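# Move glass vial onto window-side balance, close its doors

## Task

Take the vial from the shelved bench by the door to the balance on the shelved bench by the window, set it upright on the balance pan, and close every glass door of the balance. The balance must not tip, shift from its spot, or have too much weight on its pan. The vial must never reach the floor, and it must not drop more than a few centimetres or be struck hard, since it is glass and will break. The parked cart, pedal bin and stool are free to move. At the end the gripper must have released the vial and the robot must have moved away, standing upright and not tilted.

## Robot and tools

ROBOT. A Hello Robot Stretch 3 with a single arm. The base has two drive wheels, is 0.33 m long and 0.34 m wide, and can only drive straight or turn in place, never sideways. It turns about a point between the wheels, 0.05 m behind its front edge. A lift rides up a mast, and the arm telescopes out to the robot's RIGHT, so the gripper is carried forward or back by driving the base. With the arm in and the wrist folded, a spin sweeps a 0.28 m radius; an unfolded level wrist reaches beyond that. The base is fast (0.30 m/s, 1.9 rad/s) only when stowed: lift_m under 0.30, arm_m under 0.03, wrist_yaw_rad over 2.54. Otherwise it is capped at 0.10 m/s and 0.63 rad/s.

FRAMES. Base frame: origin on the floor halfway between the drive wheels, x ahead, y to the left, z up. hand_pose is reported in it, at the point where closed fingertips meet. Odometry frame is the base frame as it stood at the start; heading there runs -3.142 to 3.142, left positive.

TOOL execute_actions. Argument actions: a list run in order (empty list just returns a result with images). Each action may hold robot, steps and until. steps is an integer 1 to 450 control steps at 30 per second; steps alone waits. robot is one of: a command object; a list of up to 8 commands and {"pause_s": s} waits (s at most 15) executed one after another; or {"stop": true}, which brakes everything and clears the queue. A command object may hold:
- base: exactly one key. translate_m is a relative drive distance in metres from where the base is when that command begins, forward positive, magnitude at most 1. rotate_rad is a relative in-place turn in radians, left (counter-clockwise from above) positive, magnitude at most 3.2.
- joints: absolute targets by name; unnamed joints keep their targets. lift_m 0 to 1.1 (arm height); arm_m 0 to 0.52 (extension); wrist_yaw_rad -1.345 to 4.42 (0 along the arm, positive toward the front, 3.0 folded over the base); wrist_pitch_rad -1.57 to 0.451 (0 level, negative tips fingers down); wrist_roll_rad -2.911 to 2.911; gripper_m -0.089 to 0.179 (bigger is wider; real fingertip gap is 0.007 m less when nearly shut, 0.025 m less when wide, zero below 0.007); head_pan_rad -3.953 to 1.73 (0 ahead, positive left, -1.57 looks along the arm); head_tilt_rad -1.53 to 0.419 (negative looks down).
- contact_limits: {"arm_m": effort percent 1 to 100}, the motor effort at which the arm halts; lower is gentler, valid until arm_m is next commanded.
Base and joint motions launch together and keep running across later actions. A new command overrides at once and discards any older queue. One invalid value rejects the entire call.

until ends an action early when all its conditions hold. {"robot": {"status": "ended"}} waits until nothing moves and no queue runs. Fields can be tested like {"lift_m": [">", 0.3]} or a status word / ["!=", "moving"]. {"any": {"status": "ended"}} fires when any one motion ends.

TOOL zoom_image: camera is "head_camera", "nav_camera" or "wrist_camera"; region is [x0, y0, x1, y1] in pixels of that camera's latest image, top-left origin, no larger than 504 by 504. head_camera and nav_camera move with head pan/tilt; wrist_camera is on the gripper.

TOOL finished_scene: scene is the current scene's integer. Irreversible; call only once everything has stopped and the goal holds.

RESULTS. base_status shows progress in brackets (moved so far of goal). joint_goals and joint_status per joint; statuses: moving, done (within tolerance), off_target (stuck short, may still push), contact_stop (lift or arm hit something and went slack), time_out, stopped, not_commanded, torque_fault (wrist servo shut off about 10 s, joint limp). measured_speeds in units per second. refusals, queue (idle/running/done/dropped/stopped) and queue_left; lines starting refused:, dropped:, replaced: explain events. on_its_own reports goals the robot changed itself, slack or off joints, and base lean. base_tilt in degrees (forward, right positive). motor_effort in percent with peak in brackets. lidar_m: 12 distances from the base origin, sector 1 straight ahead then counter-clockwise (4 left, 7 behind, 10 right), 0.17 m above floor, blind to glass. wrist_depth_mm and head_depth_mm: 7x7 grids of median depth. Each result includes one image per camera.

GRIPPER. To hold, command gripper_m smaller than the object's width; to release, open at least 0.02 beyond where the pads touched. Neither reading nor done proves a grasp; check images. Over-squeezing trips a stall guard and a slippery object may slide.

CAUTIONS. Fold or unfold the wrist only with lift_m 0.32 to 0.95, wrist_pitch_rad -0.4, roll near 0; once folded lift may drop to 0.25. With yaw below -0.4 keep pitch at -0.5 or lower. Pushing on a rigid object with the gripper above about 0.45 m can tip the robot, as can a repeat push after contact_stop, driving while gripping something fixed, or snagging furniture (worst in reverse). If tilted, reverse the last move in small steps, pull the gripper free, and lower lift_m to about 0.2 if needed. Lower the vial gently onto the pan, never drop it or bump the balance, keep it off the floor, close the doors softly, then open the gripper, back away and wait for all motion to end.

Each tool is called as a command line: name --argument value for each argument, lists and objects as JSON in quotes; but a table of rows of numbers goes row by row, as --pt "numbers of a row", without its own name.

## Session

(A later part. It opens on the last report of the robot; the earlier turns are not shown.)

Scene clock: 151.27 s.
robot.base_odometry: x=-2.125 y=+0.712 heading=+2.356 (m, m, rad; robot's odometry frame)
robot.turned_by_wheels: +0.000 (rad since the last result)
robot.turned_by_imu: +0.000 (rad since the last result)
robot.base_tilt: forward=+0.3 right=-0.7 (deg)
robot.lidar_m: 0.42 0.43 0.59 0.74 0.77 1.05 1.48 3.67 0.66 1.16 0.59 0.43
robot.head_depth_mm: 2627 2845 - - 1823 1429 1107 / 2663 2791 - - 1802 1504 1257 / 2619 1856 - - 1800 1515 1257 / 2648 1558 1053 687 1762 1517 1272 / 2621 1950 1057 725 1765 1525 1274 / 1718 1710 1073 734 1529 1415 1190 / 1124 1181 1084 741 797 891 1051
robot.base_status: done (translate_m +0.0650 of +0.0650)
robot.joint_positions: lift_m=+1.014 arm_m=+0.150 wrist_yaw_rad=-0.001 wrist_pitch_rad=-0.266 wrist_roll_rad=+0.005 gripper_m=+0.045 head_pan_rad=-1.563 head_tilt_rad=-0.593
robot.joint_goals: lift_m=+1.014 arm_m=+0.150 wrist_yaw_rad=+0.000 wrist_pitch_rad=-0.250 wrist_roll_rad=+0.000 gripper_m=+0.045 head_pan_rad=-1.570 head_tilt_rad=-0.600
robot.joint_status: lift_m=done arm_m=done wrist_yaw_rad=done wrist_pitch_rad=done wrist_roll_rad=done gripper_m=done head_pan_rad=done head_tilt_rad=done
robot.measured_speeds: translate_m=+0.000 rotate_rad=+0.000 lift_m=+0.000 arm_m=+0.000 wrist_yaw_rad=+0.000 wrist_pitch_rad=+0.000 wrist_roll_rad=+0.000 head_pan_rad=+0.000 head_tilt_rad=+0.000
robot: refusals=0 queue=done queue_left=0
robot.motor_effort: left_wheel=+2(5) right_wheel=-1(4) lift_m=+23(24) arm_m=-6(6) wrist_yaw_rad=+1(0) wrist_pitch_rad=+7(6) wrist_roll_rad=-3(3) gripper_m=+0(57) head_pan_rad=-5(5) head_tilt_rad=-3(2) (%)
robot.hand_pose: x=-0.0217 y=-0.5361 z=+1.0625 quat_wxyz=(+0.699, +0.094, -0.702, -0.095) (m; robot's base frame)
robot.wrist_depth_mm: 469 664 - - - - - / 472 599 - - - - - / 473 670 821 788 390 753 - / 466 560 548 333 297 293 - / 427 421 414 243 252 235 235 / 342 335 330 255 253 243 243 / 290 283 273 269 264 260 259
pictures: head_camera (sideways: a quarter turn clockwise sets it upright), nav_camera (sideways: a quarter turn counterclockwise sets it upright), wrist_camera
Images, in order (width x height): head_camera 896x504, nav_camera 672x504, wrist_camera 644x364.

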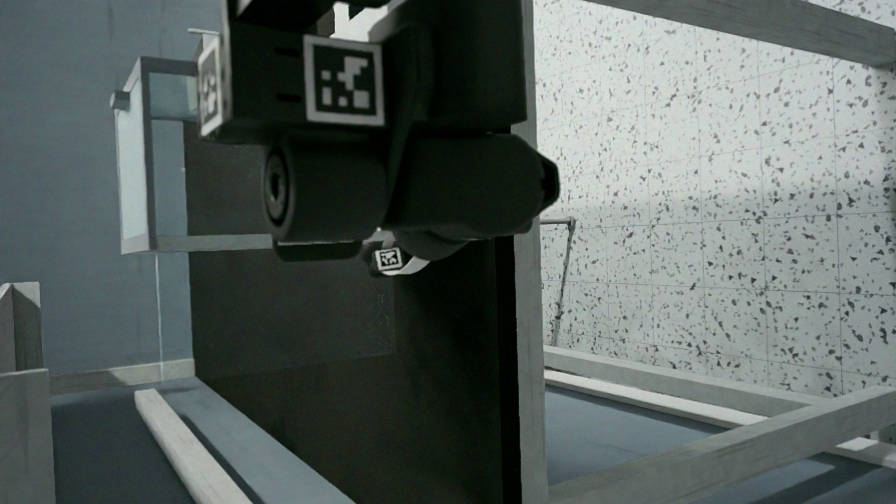

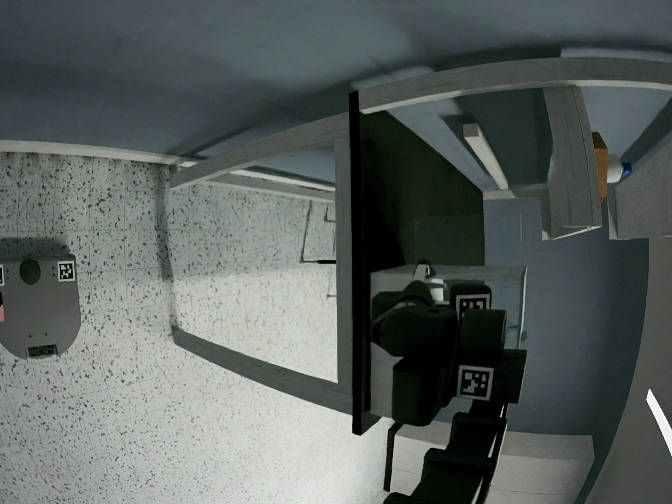

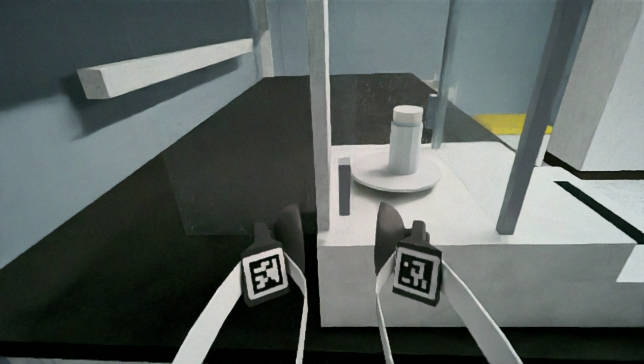

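execute_actions --actions '[{"robot":{"joints":{"arm_m":0.186},"contact_limits":{"arm_m":8}},"steps":100,"until":{"robot":{"status":"ended"}}},{"robot":{"base":{"translate_m":-0.06}},"steps":200,"until":{"robot":{"status":"ended"}}}]'

Scene clock: 156.53 s.
robot.base_odometry: x=-2.083 y=+0.669 heading=+2.356 (m, m, rad; robot's odometry frame)
robot.turned_by_wheels: +0.000 (rad since the last result)
robot.turned_by_imu: +0.000 (rad since the last result)
robot.base_tilt: forward=+0.3 right=-0.6 (deg)
robot.lidar_m: 0.48 0.50 0.68 0.74 0.77 1.05 1.42 3.66 0.63 1.38 0.67 0.49
robot.head_depth_mm: 2613 2837 - 649 775 892 1194 / 2627 2831 - 649 1784 1501 1232 / 2610 2770 - - 1808 1505 1270 / 2646 1729 778 648 1749 1517 1268 / 2632 1575 943 695 1773 1523 1287 / 1846 1816 1072 731 1641 1447 1282 / 1379 1367 1083 738 1262 1254 1105
robot.base_status: done (translate_m -0.0600 of -0.0600)
robot.joint_positions: lift_m=+1.014 arm_m=+0.186 wrist_yaw_rad=+0.005 wrist_pitch_rad=-0.266 wrist_roll_rad=+0.005 gripper_m=+0.045 head_pan_rad=-1.563 head_tilt_rad=-0.593
robot.joint_goals: lift_m=+1.014 arm_m=+0.186 wrist_yaw_rad=+0.000 wrist_pitch_rad=-0.250 wrist_roll_rad=+0.000 gripper_m=+0.045 head_pan_rad=-1.570 head_tilt_rad=-0.600
robot.joint_status: lift_m=done arm_m=done wrist_yaw_rad=done wrist_pitch_rad=done wrist_roll_rad=done gripper_m=done head_pan_rad=done head_tilt_rad=done
robot.measured_speeds: translate_m=+0.000 rotate_rad=+0.000 lift_m=+0.000 arm_m=+0.000 wrist_yaw_rad=+0.000 wrist_pitch_rad=+0.000 wrist_roll_rad=+0.000 head_pan_rad=+0.000 head_tilt_rad=+0.000
robot: refusals=0 queue=done queue_left=0
robot.motor_effort: left_wheel=+3(5) right_wheel=-3(10) lift_m=+24(24) arm_m=+3(3) wrist_yaw_rad=-4(5) wrist_pitch_rad=+7(6) wrist_roll_rad=-3(3) gripper_m=-1(1) head_pan_rad=-6(6) head_tilt_rad=-2(3) (%)
robot.contact_limits: arm_m 8 (drawing in: default 33, maximum 53; extending or still: default 42, maximum 70)
robot.hand_pose: x=-0.0203 y=-0.5715 z=+1.0625 quat_wxyz=(+0.700, +0.096, -0.702, -0.093) (m; robot's base frame)
robot.wrist_depth_mm: 528 756 189 - - - - / 486 694 214 - - - - / 533 709 247 728 700 - - / 516 559 249 271 297 364 - / 427 423 378 244 199 236 305 / 339 336 331 208 208 201 226 / 281 276 241 227 223 219 217
pictures: head_camera (sideways: a quarter turn clockwise sets it upright), nav_camera (sideways: a quarter turn counterclockwise sets it upright), wrist_camera
Images, in order (width x height): head_camera 896x504, nav_camera 672x504, wrist_camera 644x364.

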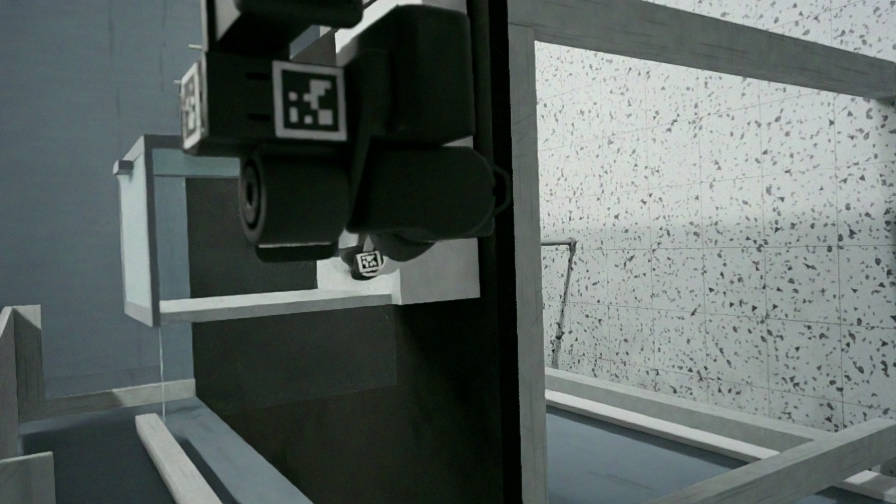

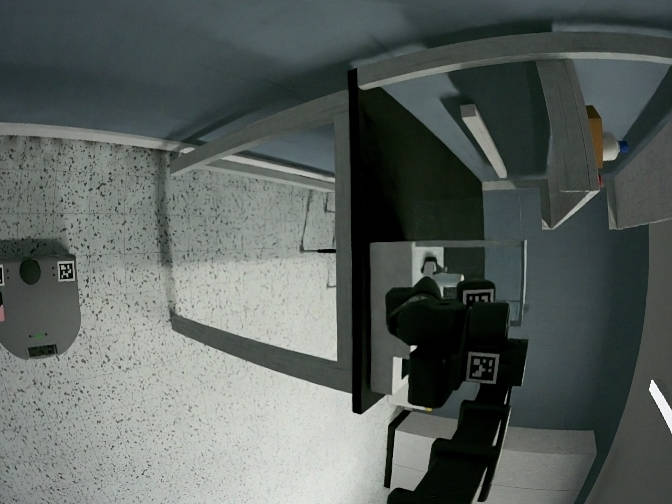

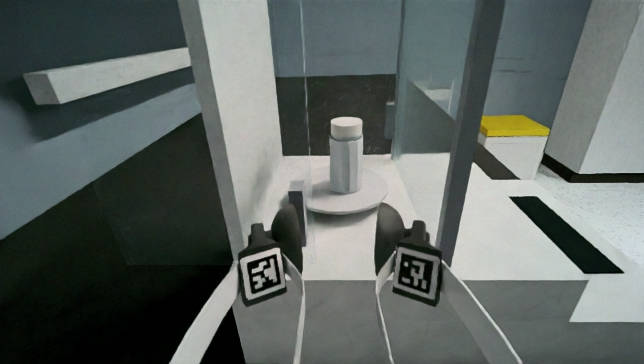

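execute_actions --actions '[{"robot":{"base":{"translate_m":-0.068}},"steps":200,"until":{"robot":{"status":"ended"}}}]'

Scene clock: 160.07 s.
robot.base_odometry: x=-2.035 y=+0.621 heading=+2.356 (m, m, rad; robot's odometry frame)
robot.turned_by_wheels: +0.000 (rad since the last result)
robot.turned_by_imu: +0.000 (rad since the last result)
robot.base_tilt: forward=+0.4 right=-0.6 (deg)
robot.lidar_m: 0.54 0.56 0.77 0.74 0.77 1.05 1.36 3.66 0.61 0.62 0.74 0.56
robot.head_depth_mm: 2633 2818 - 647 1674 1462 1247 / 2646 2870 - 647 828 913 1106 / 2628 2842 - - 1762 1508 1268 / 2645 1422 679 647 1761 1518 1269 / 2641 1735 721 637 1773 1530 1277 / 2342 658 946 700 1723 1536 1277 / 1671 1537 1086 740 1450 1368 1183
robot.base_status: done (translate_m -0.0680 of -0.0680)
robot.joint_positions: lift_m=+1.014 arm_m=+0.186 wrist_yaw_rad=+0.005 wrist_pitch_rad=-0.266 wrist_roll_rad=+0.005 gripper_m=+0.045 head_pan_rad=-1.563 head_tilt_rad=-0.593
robot.joint_goals: lift_m=+1.014 arm_m=+0.186 wrist_yaw_rad=+0.000 wrist_pitch_rad=-0.250 wrist_roll_rad=+0.000 gripper_m=+0.045 head_pan_rad=-1.570 head_tilt_rad=-0.600
robot.joint_status: lift_m=done arm_m=done wrist_yaw_rad=done wrist_pitch_rad=done wrist_roll_rad=done gripper_m=done head_pan_rad=done head_tilt_rad=done
robot.measured_speeds: translate_m=+0.000 rotate_rad=+0.000 lift_m=+0.000 arm_m=+0.000 wrist_yaw_rad=+0.000 wrist_pitch_rad=+0.000 wrist_roll_rad=+0.000 head_pan_rad=+0.000 head_tilt_rad=+0.000
robot: refusals=0 queue=done queue_left=0
robot.motor_effort: left_wheel=+2(3) right_wheel=-3(9) lift_m=+24(24) arm_m=+4(3) wrist_yaw_rad=-4(3) wrist_pitch_rad=+7(7) wrist_roll_rad=-3(3) gripper_m=-1(1) head_pan_rad=-5(4) head_tilt_rad=-2(3) (%)
robot.contact_limits: arm_m 8 (drawing in: default 33, maximum 53; extending or still: default 42, maximum 70)
robot.hand_pose: x=-0.0203 y=-0.5715 z=+1.0625 quat_wxyz=(+0.700, +0.096, -0.702, -0.093) (m; robot's base frame)
robot.wrist_depth_mm: 164 209 - - - - - / 517 207 - - - - - / 594 206 340 721 790 - - / 564 221 279 275 341 - - / 428 251 250 223 261 308 - / 340 220 215 209 208 239 - / 282 269 233 228 225 221 245
pictures: head_camera (sideways: a quarter turn clockwise sets it upright), nav_camera (sideways: a quarter turn counterclockwise sets it upright), wrist_camera
Images, in order (width x height): head_camera 896x504, nav_camera 672x504, wrist_camera 644x364.

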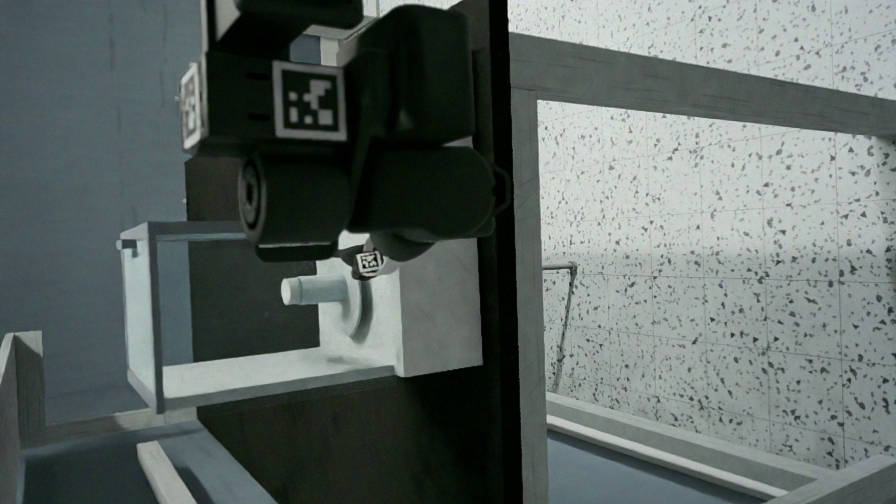

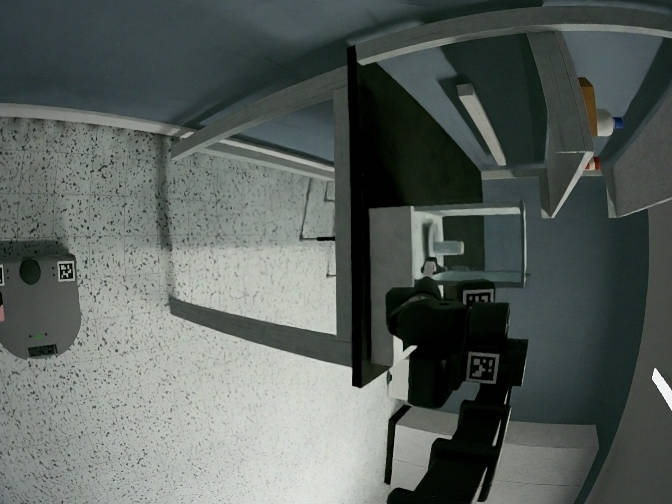

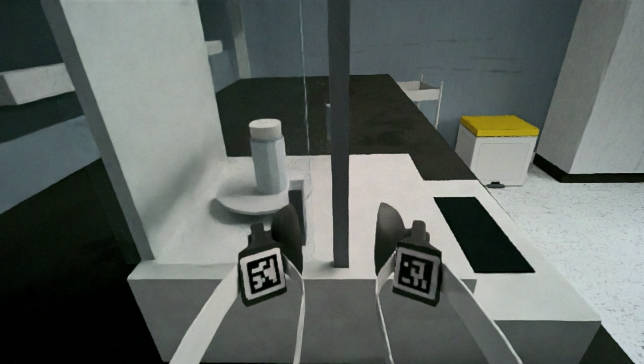

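Gap ≈ 0.012.

execute_actions --actions '[{"robot":{"base":{"translate_m":-0.014}},"steps":200,"until":{"robot":{"status":"ended"}}}]'

Scene clock: 162.70 s.
robot.base_odometry: x=-2.025 y=+0.611 heading=+2.356 (m, m, rad; robot's odometry frame)
robot.turned_by_wheels: +0.000 (rad since the last result)
robot.turned_by_imu: +0.000 (rad since the last result)
robot.base_tilt: forward=+0.4 right=-0.7 (deg)
robot.lidar_m: 0.56 0.58 0.77 0.74 0.77 1.05 1.34 3.67 0.61 0.61 0.74 0.58
robot.head_depth_mm: 2641 2849 - 646 1780 1485 1256 / 2654 2859 - 647 771 888 1106 / 2642 2787 - - 1755 1493 1256 / 2630 1710 777 648 1760 1524 1274 / 2631 1753 700 638 1760 1518 1270 / 2392 645 709 672 1734 1537 1282 / 1708 1582 1090 739 1492 1400 1222
robot.base_status: done (translate_m -0.0140 of -0.0140)
robot.joint_positions: lift_m=+1.014 arm_m=+0.186 wrist_yaw_rad=+0.005 wrist_pitch_rad=-0.266 wrist_roll_rad=+0.005 gripper_m=+0.045 head_pan_rad=-1.563 head_tilt_rad=-0.593
robot.joint_goals: lift_m=+1.014 arm_m=+0.186 wrist_yaw_rad=+0.000 wrist_pitch_rad=-0.250 wrist_roll_rad=+0.000 gripper_m=+0.045 head_pan_rad=-1.570 head_tilt_rad=-0.600
robot.joint_status: lift_m=done arm_m=done wrist_yaw_rad=done wrist_pitch_rad=done wrist_roll_rad=done gripper_m=done head_pan_rad=done head_tilt_rad=done
robot.measured_speeds: translate_m=+0.000 rotate_rad=+0.000 lift_m=+0.000 arm_m=+0.000 wrist_yaw_rad=+0.000 wrist_pitch_rad=+0.000 wrist_roll_rad=+0.000 head_pan_rad=+0.000 head_tilt_rad=+0.000
robot: refusals=0 queue=done queue_left=0
robot.motor_effort: left_wheel=+2(3) right_wheel=-3(9) lift_m=+24(24) arm_m=+3(3) wrist_yaw_rad=-4(3) wrist_pitch_rad=+7(6) wrist_roll_rad=-3(3) gripper_m=-1(1) head_pan_rad=-5(4) head_tilt_rad=-3(3) (%)
robot.contact_limits: arm_m 8 (drawing in: default 33, maximum 53; extending or still: default 42, maximum 70)
robot.hand_pose: x=-0.0203 y=-0.5715 z=+1.0625 quat_wxyz=(+0.700, +0.096, -0.702, -0.093) (m; robot's base frame)
robot.wrist_depth_mm: 172 231 - - - - - / 181 229 - - - - - / 568 228 688 715 858 - - / 551 228 280 288 366 - - / 424 241 249 233 285 327 - / 339 218 216 209 210 241 - / 280 254 233 229 225 221 -
pictures: head_camera (sideways: a quarter turn clockwise sets it upright), nav_camera (sideways: a quarter turn counterclockwise sets it upright), wrist_camera
Images, in order (width x height): head_camera 896x504, nav_camera 672x504, wrist_camera 644x364.

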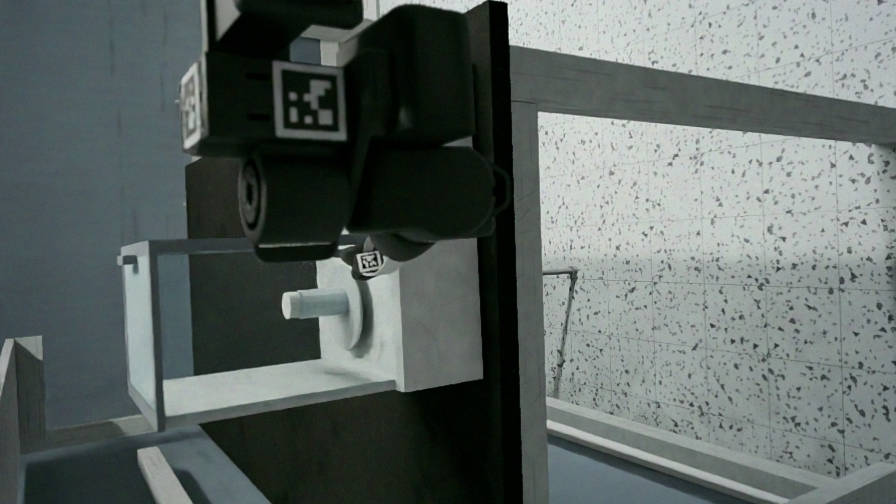

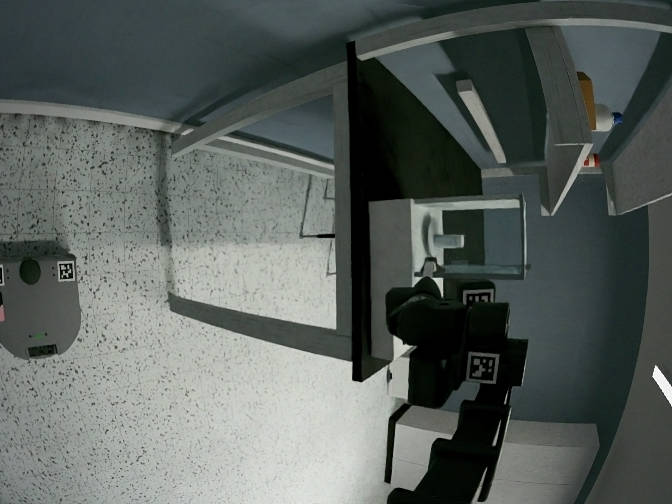

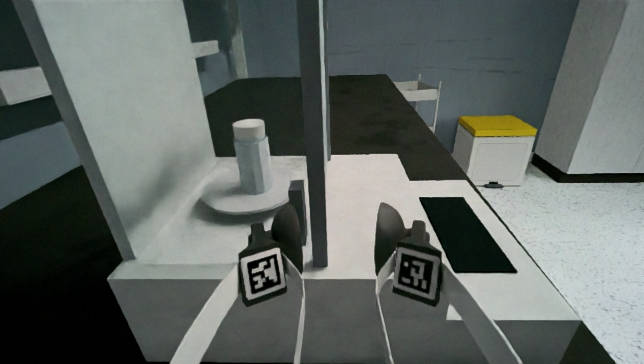

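No stop felt yet; a little more.

execute_actions --actions '[{"robot":{"base":{"translate_m":-0.005}},"steps":200,"until":{"robot":{"status":"ended"}}}]'

Scene clock: 164.57 s.
robot.base_odometry: x=-2.021 y=+0.608 heading=+2.356 (m, m, rad; robot's odometry frame)
robot.turned_by_wheels: +0.000 (rad since the last result)
robot.turned_by_imu: +0.000 (rad since the last result)
robot.base_tilt: forward=+0.3 right=-0.7 (deg)
robot.lidar_m: 0.56 0.58 0.77 0.74 0.76 1.05 1.34 3.67 0.61 0.61 0.75 0.59
robot.head_depth_mm: 2626 2844 - 645 1783 1488 1249 / 2625 2766 - 649 773 888 1104 / 2635 2766 - - 1756 1516 1253 / 2634 1636 781 648 1754 1520 1273 / 2628 1744 703 638 1770 1527 1270 / 2421 611 669 671 1713 1530 1279 / 1707 1622 1083 739 1497 1428 1229
robot.base_status: done (translate_m -0.0050 of -0.0050)
robot.joint_positions: lift_m=+1.014 arm_m=+0.186 wrist_yaw_rad=+0.006 wrist_pitch_rad=-0.266 wrist_roll_rad=+0.005 gripper_m=+0.045 head_pan_rad=-1.563 head_tilt_rad=-0.593
robot.joint_goals: lift_m=+1.014 arm_m=+0.186 wrist_yaw_rad=+0.000 wrist_pitch_rad=-0.250 wrist_roll_rad=+0.000 gripper_m=+0.045 head_pan_rad=-1.570 head_tilt_rad=-0.600
robot.joint_status: lift_m=done arm_m=done wrist_yaw_rad=done wrist_pitch_rad=done wrist_roll_rad=done gripper_m=done head_pan_rad=done head_tilt_rad=done
robot.measured_speeds: translate_m=+0.000 rotate_rad=+0.000 lift_m=+0.000 arm_m=+0.000 wrist_yaw_rad=+0.000 wrist_pitch_rad=+0.000 wrist_roll_rad=+0.000 head_pan_rad=+0.000 head_tilt_rad=+0.000
robot: refusals=0 queue=done queue_left=0
robot.motor_effort: left_wheel=+3(4) right_wheel=-5(8) lift_m=+24(24) arm_m=+3(2) wrist_yaw_rad=-4(4) wrist_pitch_rad=+7(6) wrist_roll_rad=-3(3) gripper_m=-2(1) head_pan_rad=-4(4) head_tilt_rad=-3(3) (%)
robot.contact_limits: arm_m 8 (drawing in: default 33, maximum 53; extending or still: default 42, maximum 70)
robot.hand_pose: x=-0.0202 y=-0.5715 z=+1.0625 quat_wxyz=(+0.700, +0.096, -0.702, -0.092) (m; robot's base frame)
robot.wrist_depth_mm: 178 237 - - - - - / 181 237 - - - - - / 558 235 353 708 863 - - / 563 234 283 302 367 - - / 427 235 250 233 288 390 - / 340 217 216 209 209 239 - / 282 243 232 229 225 221 -
pictures: head_camera (sideways: a quarter turn clockwise sets it upright), nav_camera (sideways: a quarter turn counterclockwise sets it upright), wrist_camera
Images, in order (width x height): head_camera 896x504, nav_camera 672x504, wrist_camera 644x364.

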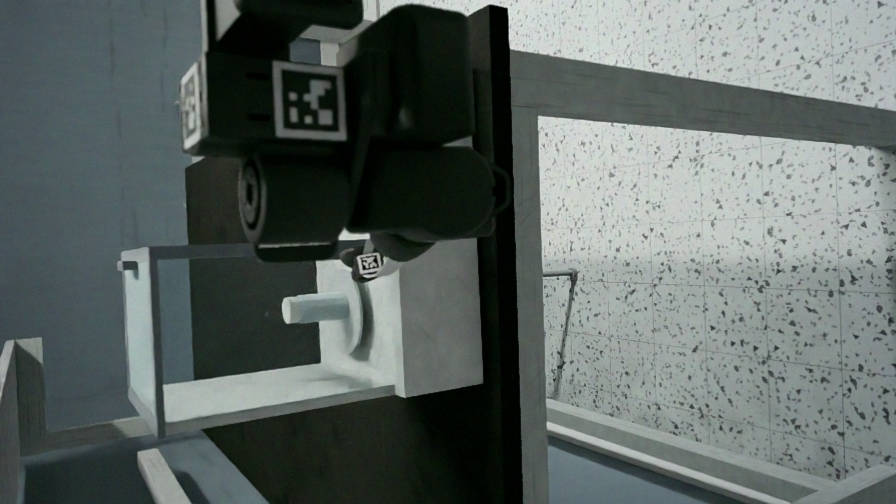

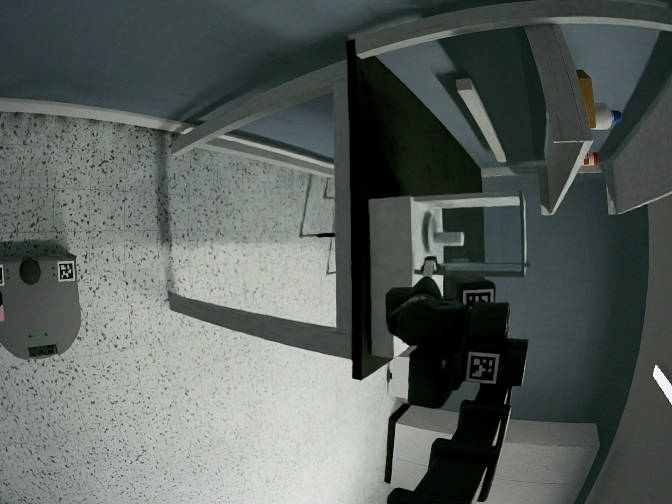

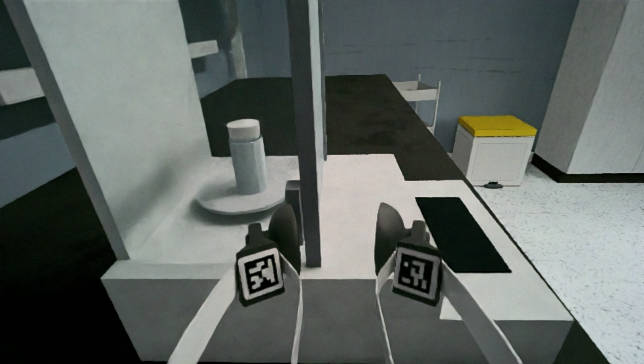

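Finger deflecting: door is at its stop. Retract.

execute_actions --actions '[{"robot":[{"base":{"translate_m":0.012}},{"joints":{"arm_m":0.0}}],"steps":200,"until":{"robot":{"status":"ended"}}}]'

finished_scene --scene 1

Scene clock: 170.83 s.
robot.base_odometry: x=-2.030 y=+0.616 heading=+2.356 (m, m, rad; robot's odometry frame)
robot.turned_by_wheels: +0.000 (rad since the last result)
robot.turned_by_imu: +0.000 (rad since the last result)
robot.base_tilt: forward=+0.3 right=-0.6 (deg)
robot.lidar_m: 0.55 0.57 0.77 0.74 0.77 1.05 1.34 3.66 0.61 0.61 0.74 0.57
robot.head_depth_mm: 2645 2939 3059 663 - - - / 2624 2809 1020 654 - - - / 2648 1863 771 - - - - / 2632 1565 726 620 1765 1479 1270 / 2641 1749 700 636 1772 1530 1282 / 2350 626 893 699 1720 1525 1283 / 1693 1576 1085 739 1464 1394 1199
robot.base_status: done (translate_m +0.0120 of +0.0120)
robot.joint_positions: lift_m=+1.014 arm_m=+0.001 wrist_yaw_rad=+0.001 wrist_pitch_rad=-0.266 wrist_roll_rad=+0.005 gripper_m=+0.045 head_pan_rad=-1.563 head_tilt_rad=-0.593
robot.joint_goals: lift_m=+1.014 arm_m=+0.000 wrist_yaw_rad=+0.000 wrist_pitch_rad=-0.250 wrist_roll_rad=+0.000 gripper_m=+0.045 head_pan_rad=-1.570 head_tilt_rad=-0.600
robot.joint_status: lift_m=done arm_m=done wrist_yaw_rad=done wrist_pitch_rad=done wrist_roll_rad=done gripper_m=done head_pan_rad=done head_tilt_rad=done
robot.measured_speeds: translate_m=+0.000 rotate_rad=+0.000 lift_m=+0.000 arm_m=+0.000 wrist_yaw_rad=+0.000 wrist_pitch_rad=+0.000 wrist_roll_rad=+0.000 head_pan_rad=+0.000 head_tilt_rad=+0.000
robot: refusals=0 queue=done queue_left=0
robot.motor_effort: left_wheel=+2(7) right_wheel=-1(5) lift_m=+24(24) arm_m=-6(7) wrist_yaw_rad=-1(4) wrist_pitch_rad=+6(7) wrist_roll_rad=-3(3) gripper_m=+0(2) head_pan_rad=-5(5) head_tilt_rad=-3(3) (%)
robot.hand_pose: x=-0.0212 y=-0.3868 z=+1.0624 quat_wxyz=(+0.699, +0.094, -0.702, -0.094) (m; robot's base frame)
robot.wrist_depth_mm: 619 872 414 - - - - / 617 819 472 - - - - / 625 768 453 435 856 - - / 570 566 387 378 386 - - / 452 445 414 403 396 416 - / 521 811 - - - - - / 573 864 - - 574 - -
pictures: head_camera (sideways: a quarter turn clockwise sets it upright), nav_camera (sideways: a quarter turn counterclockwise sets it upright), wrist_camera
Images, in order (width x height): head_camera 896x504, nav_camera 672x504, wrist_camera 644x364.

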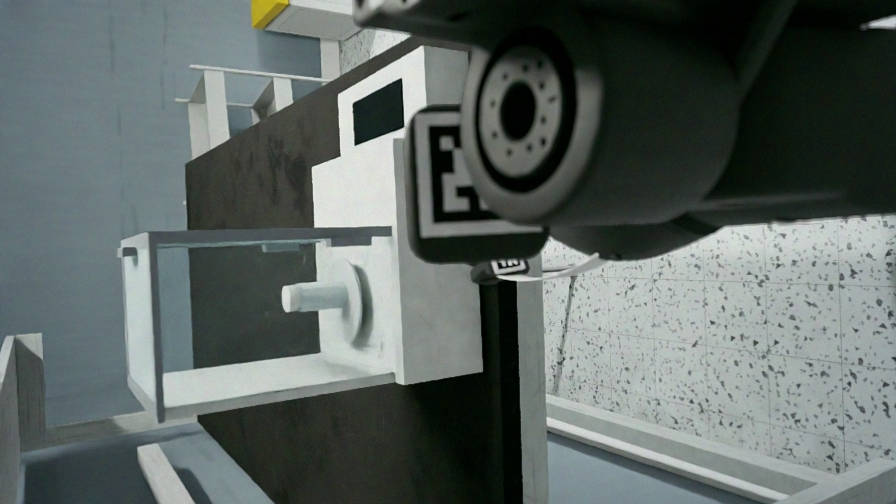

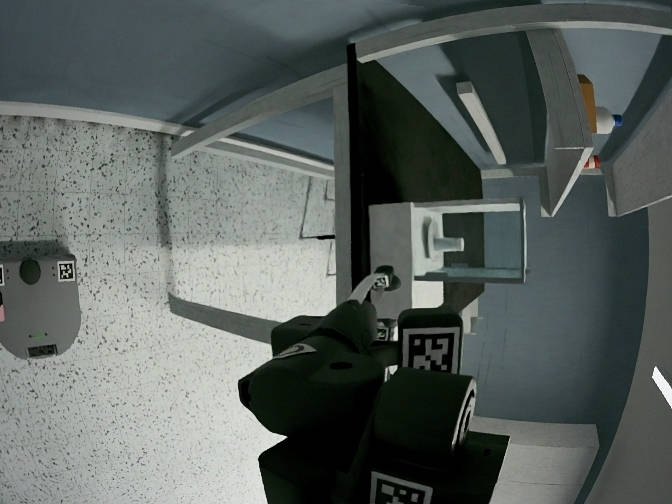

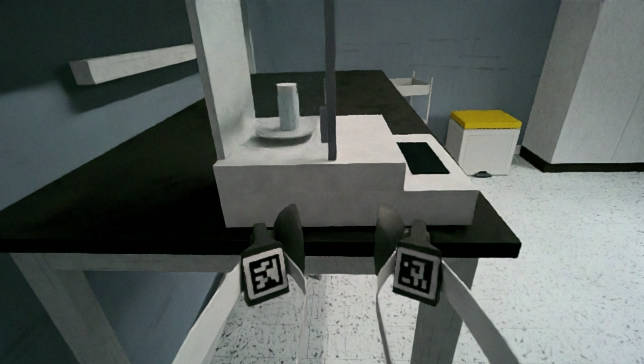

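The scene is finished: the task was done.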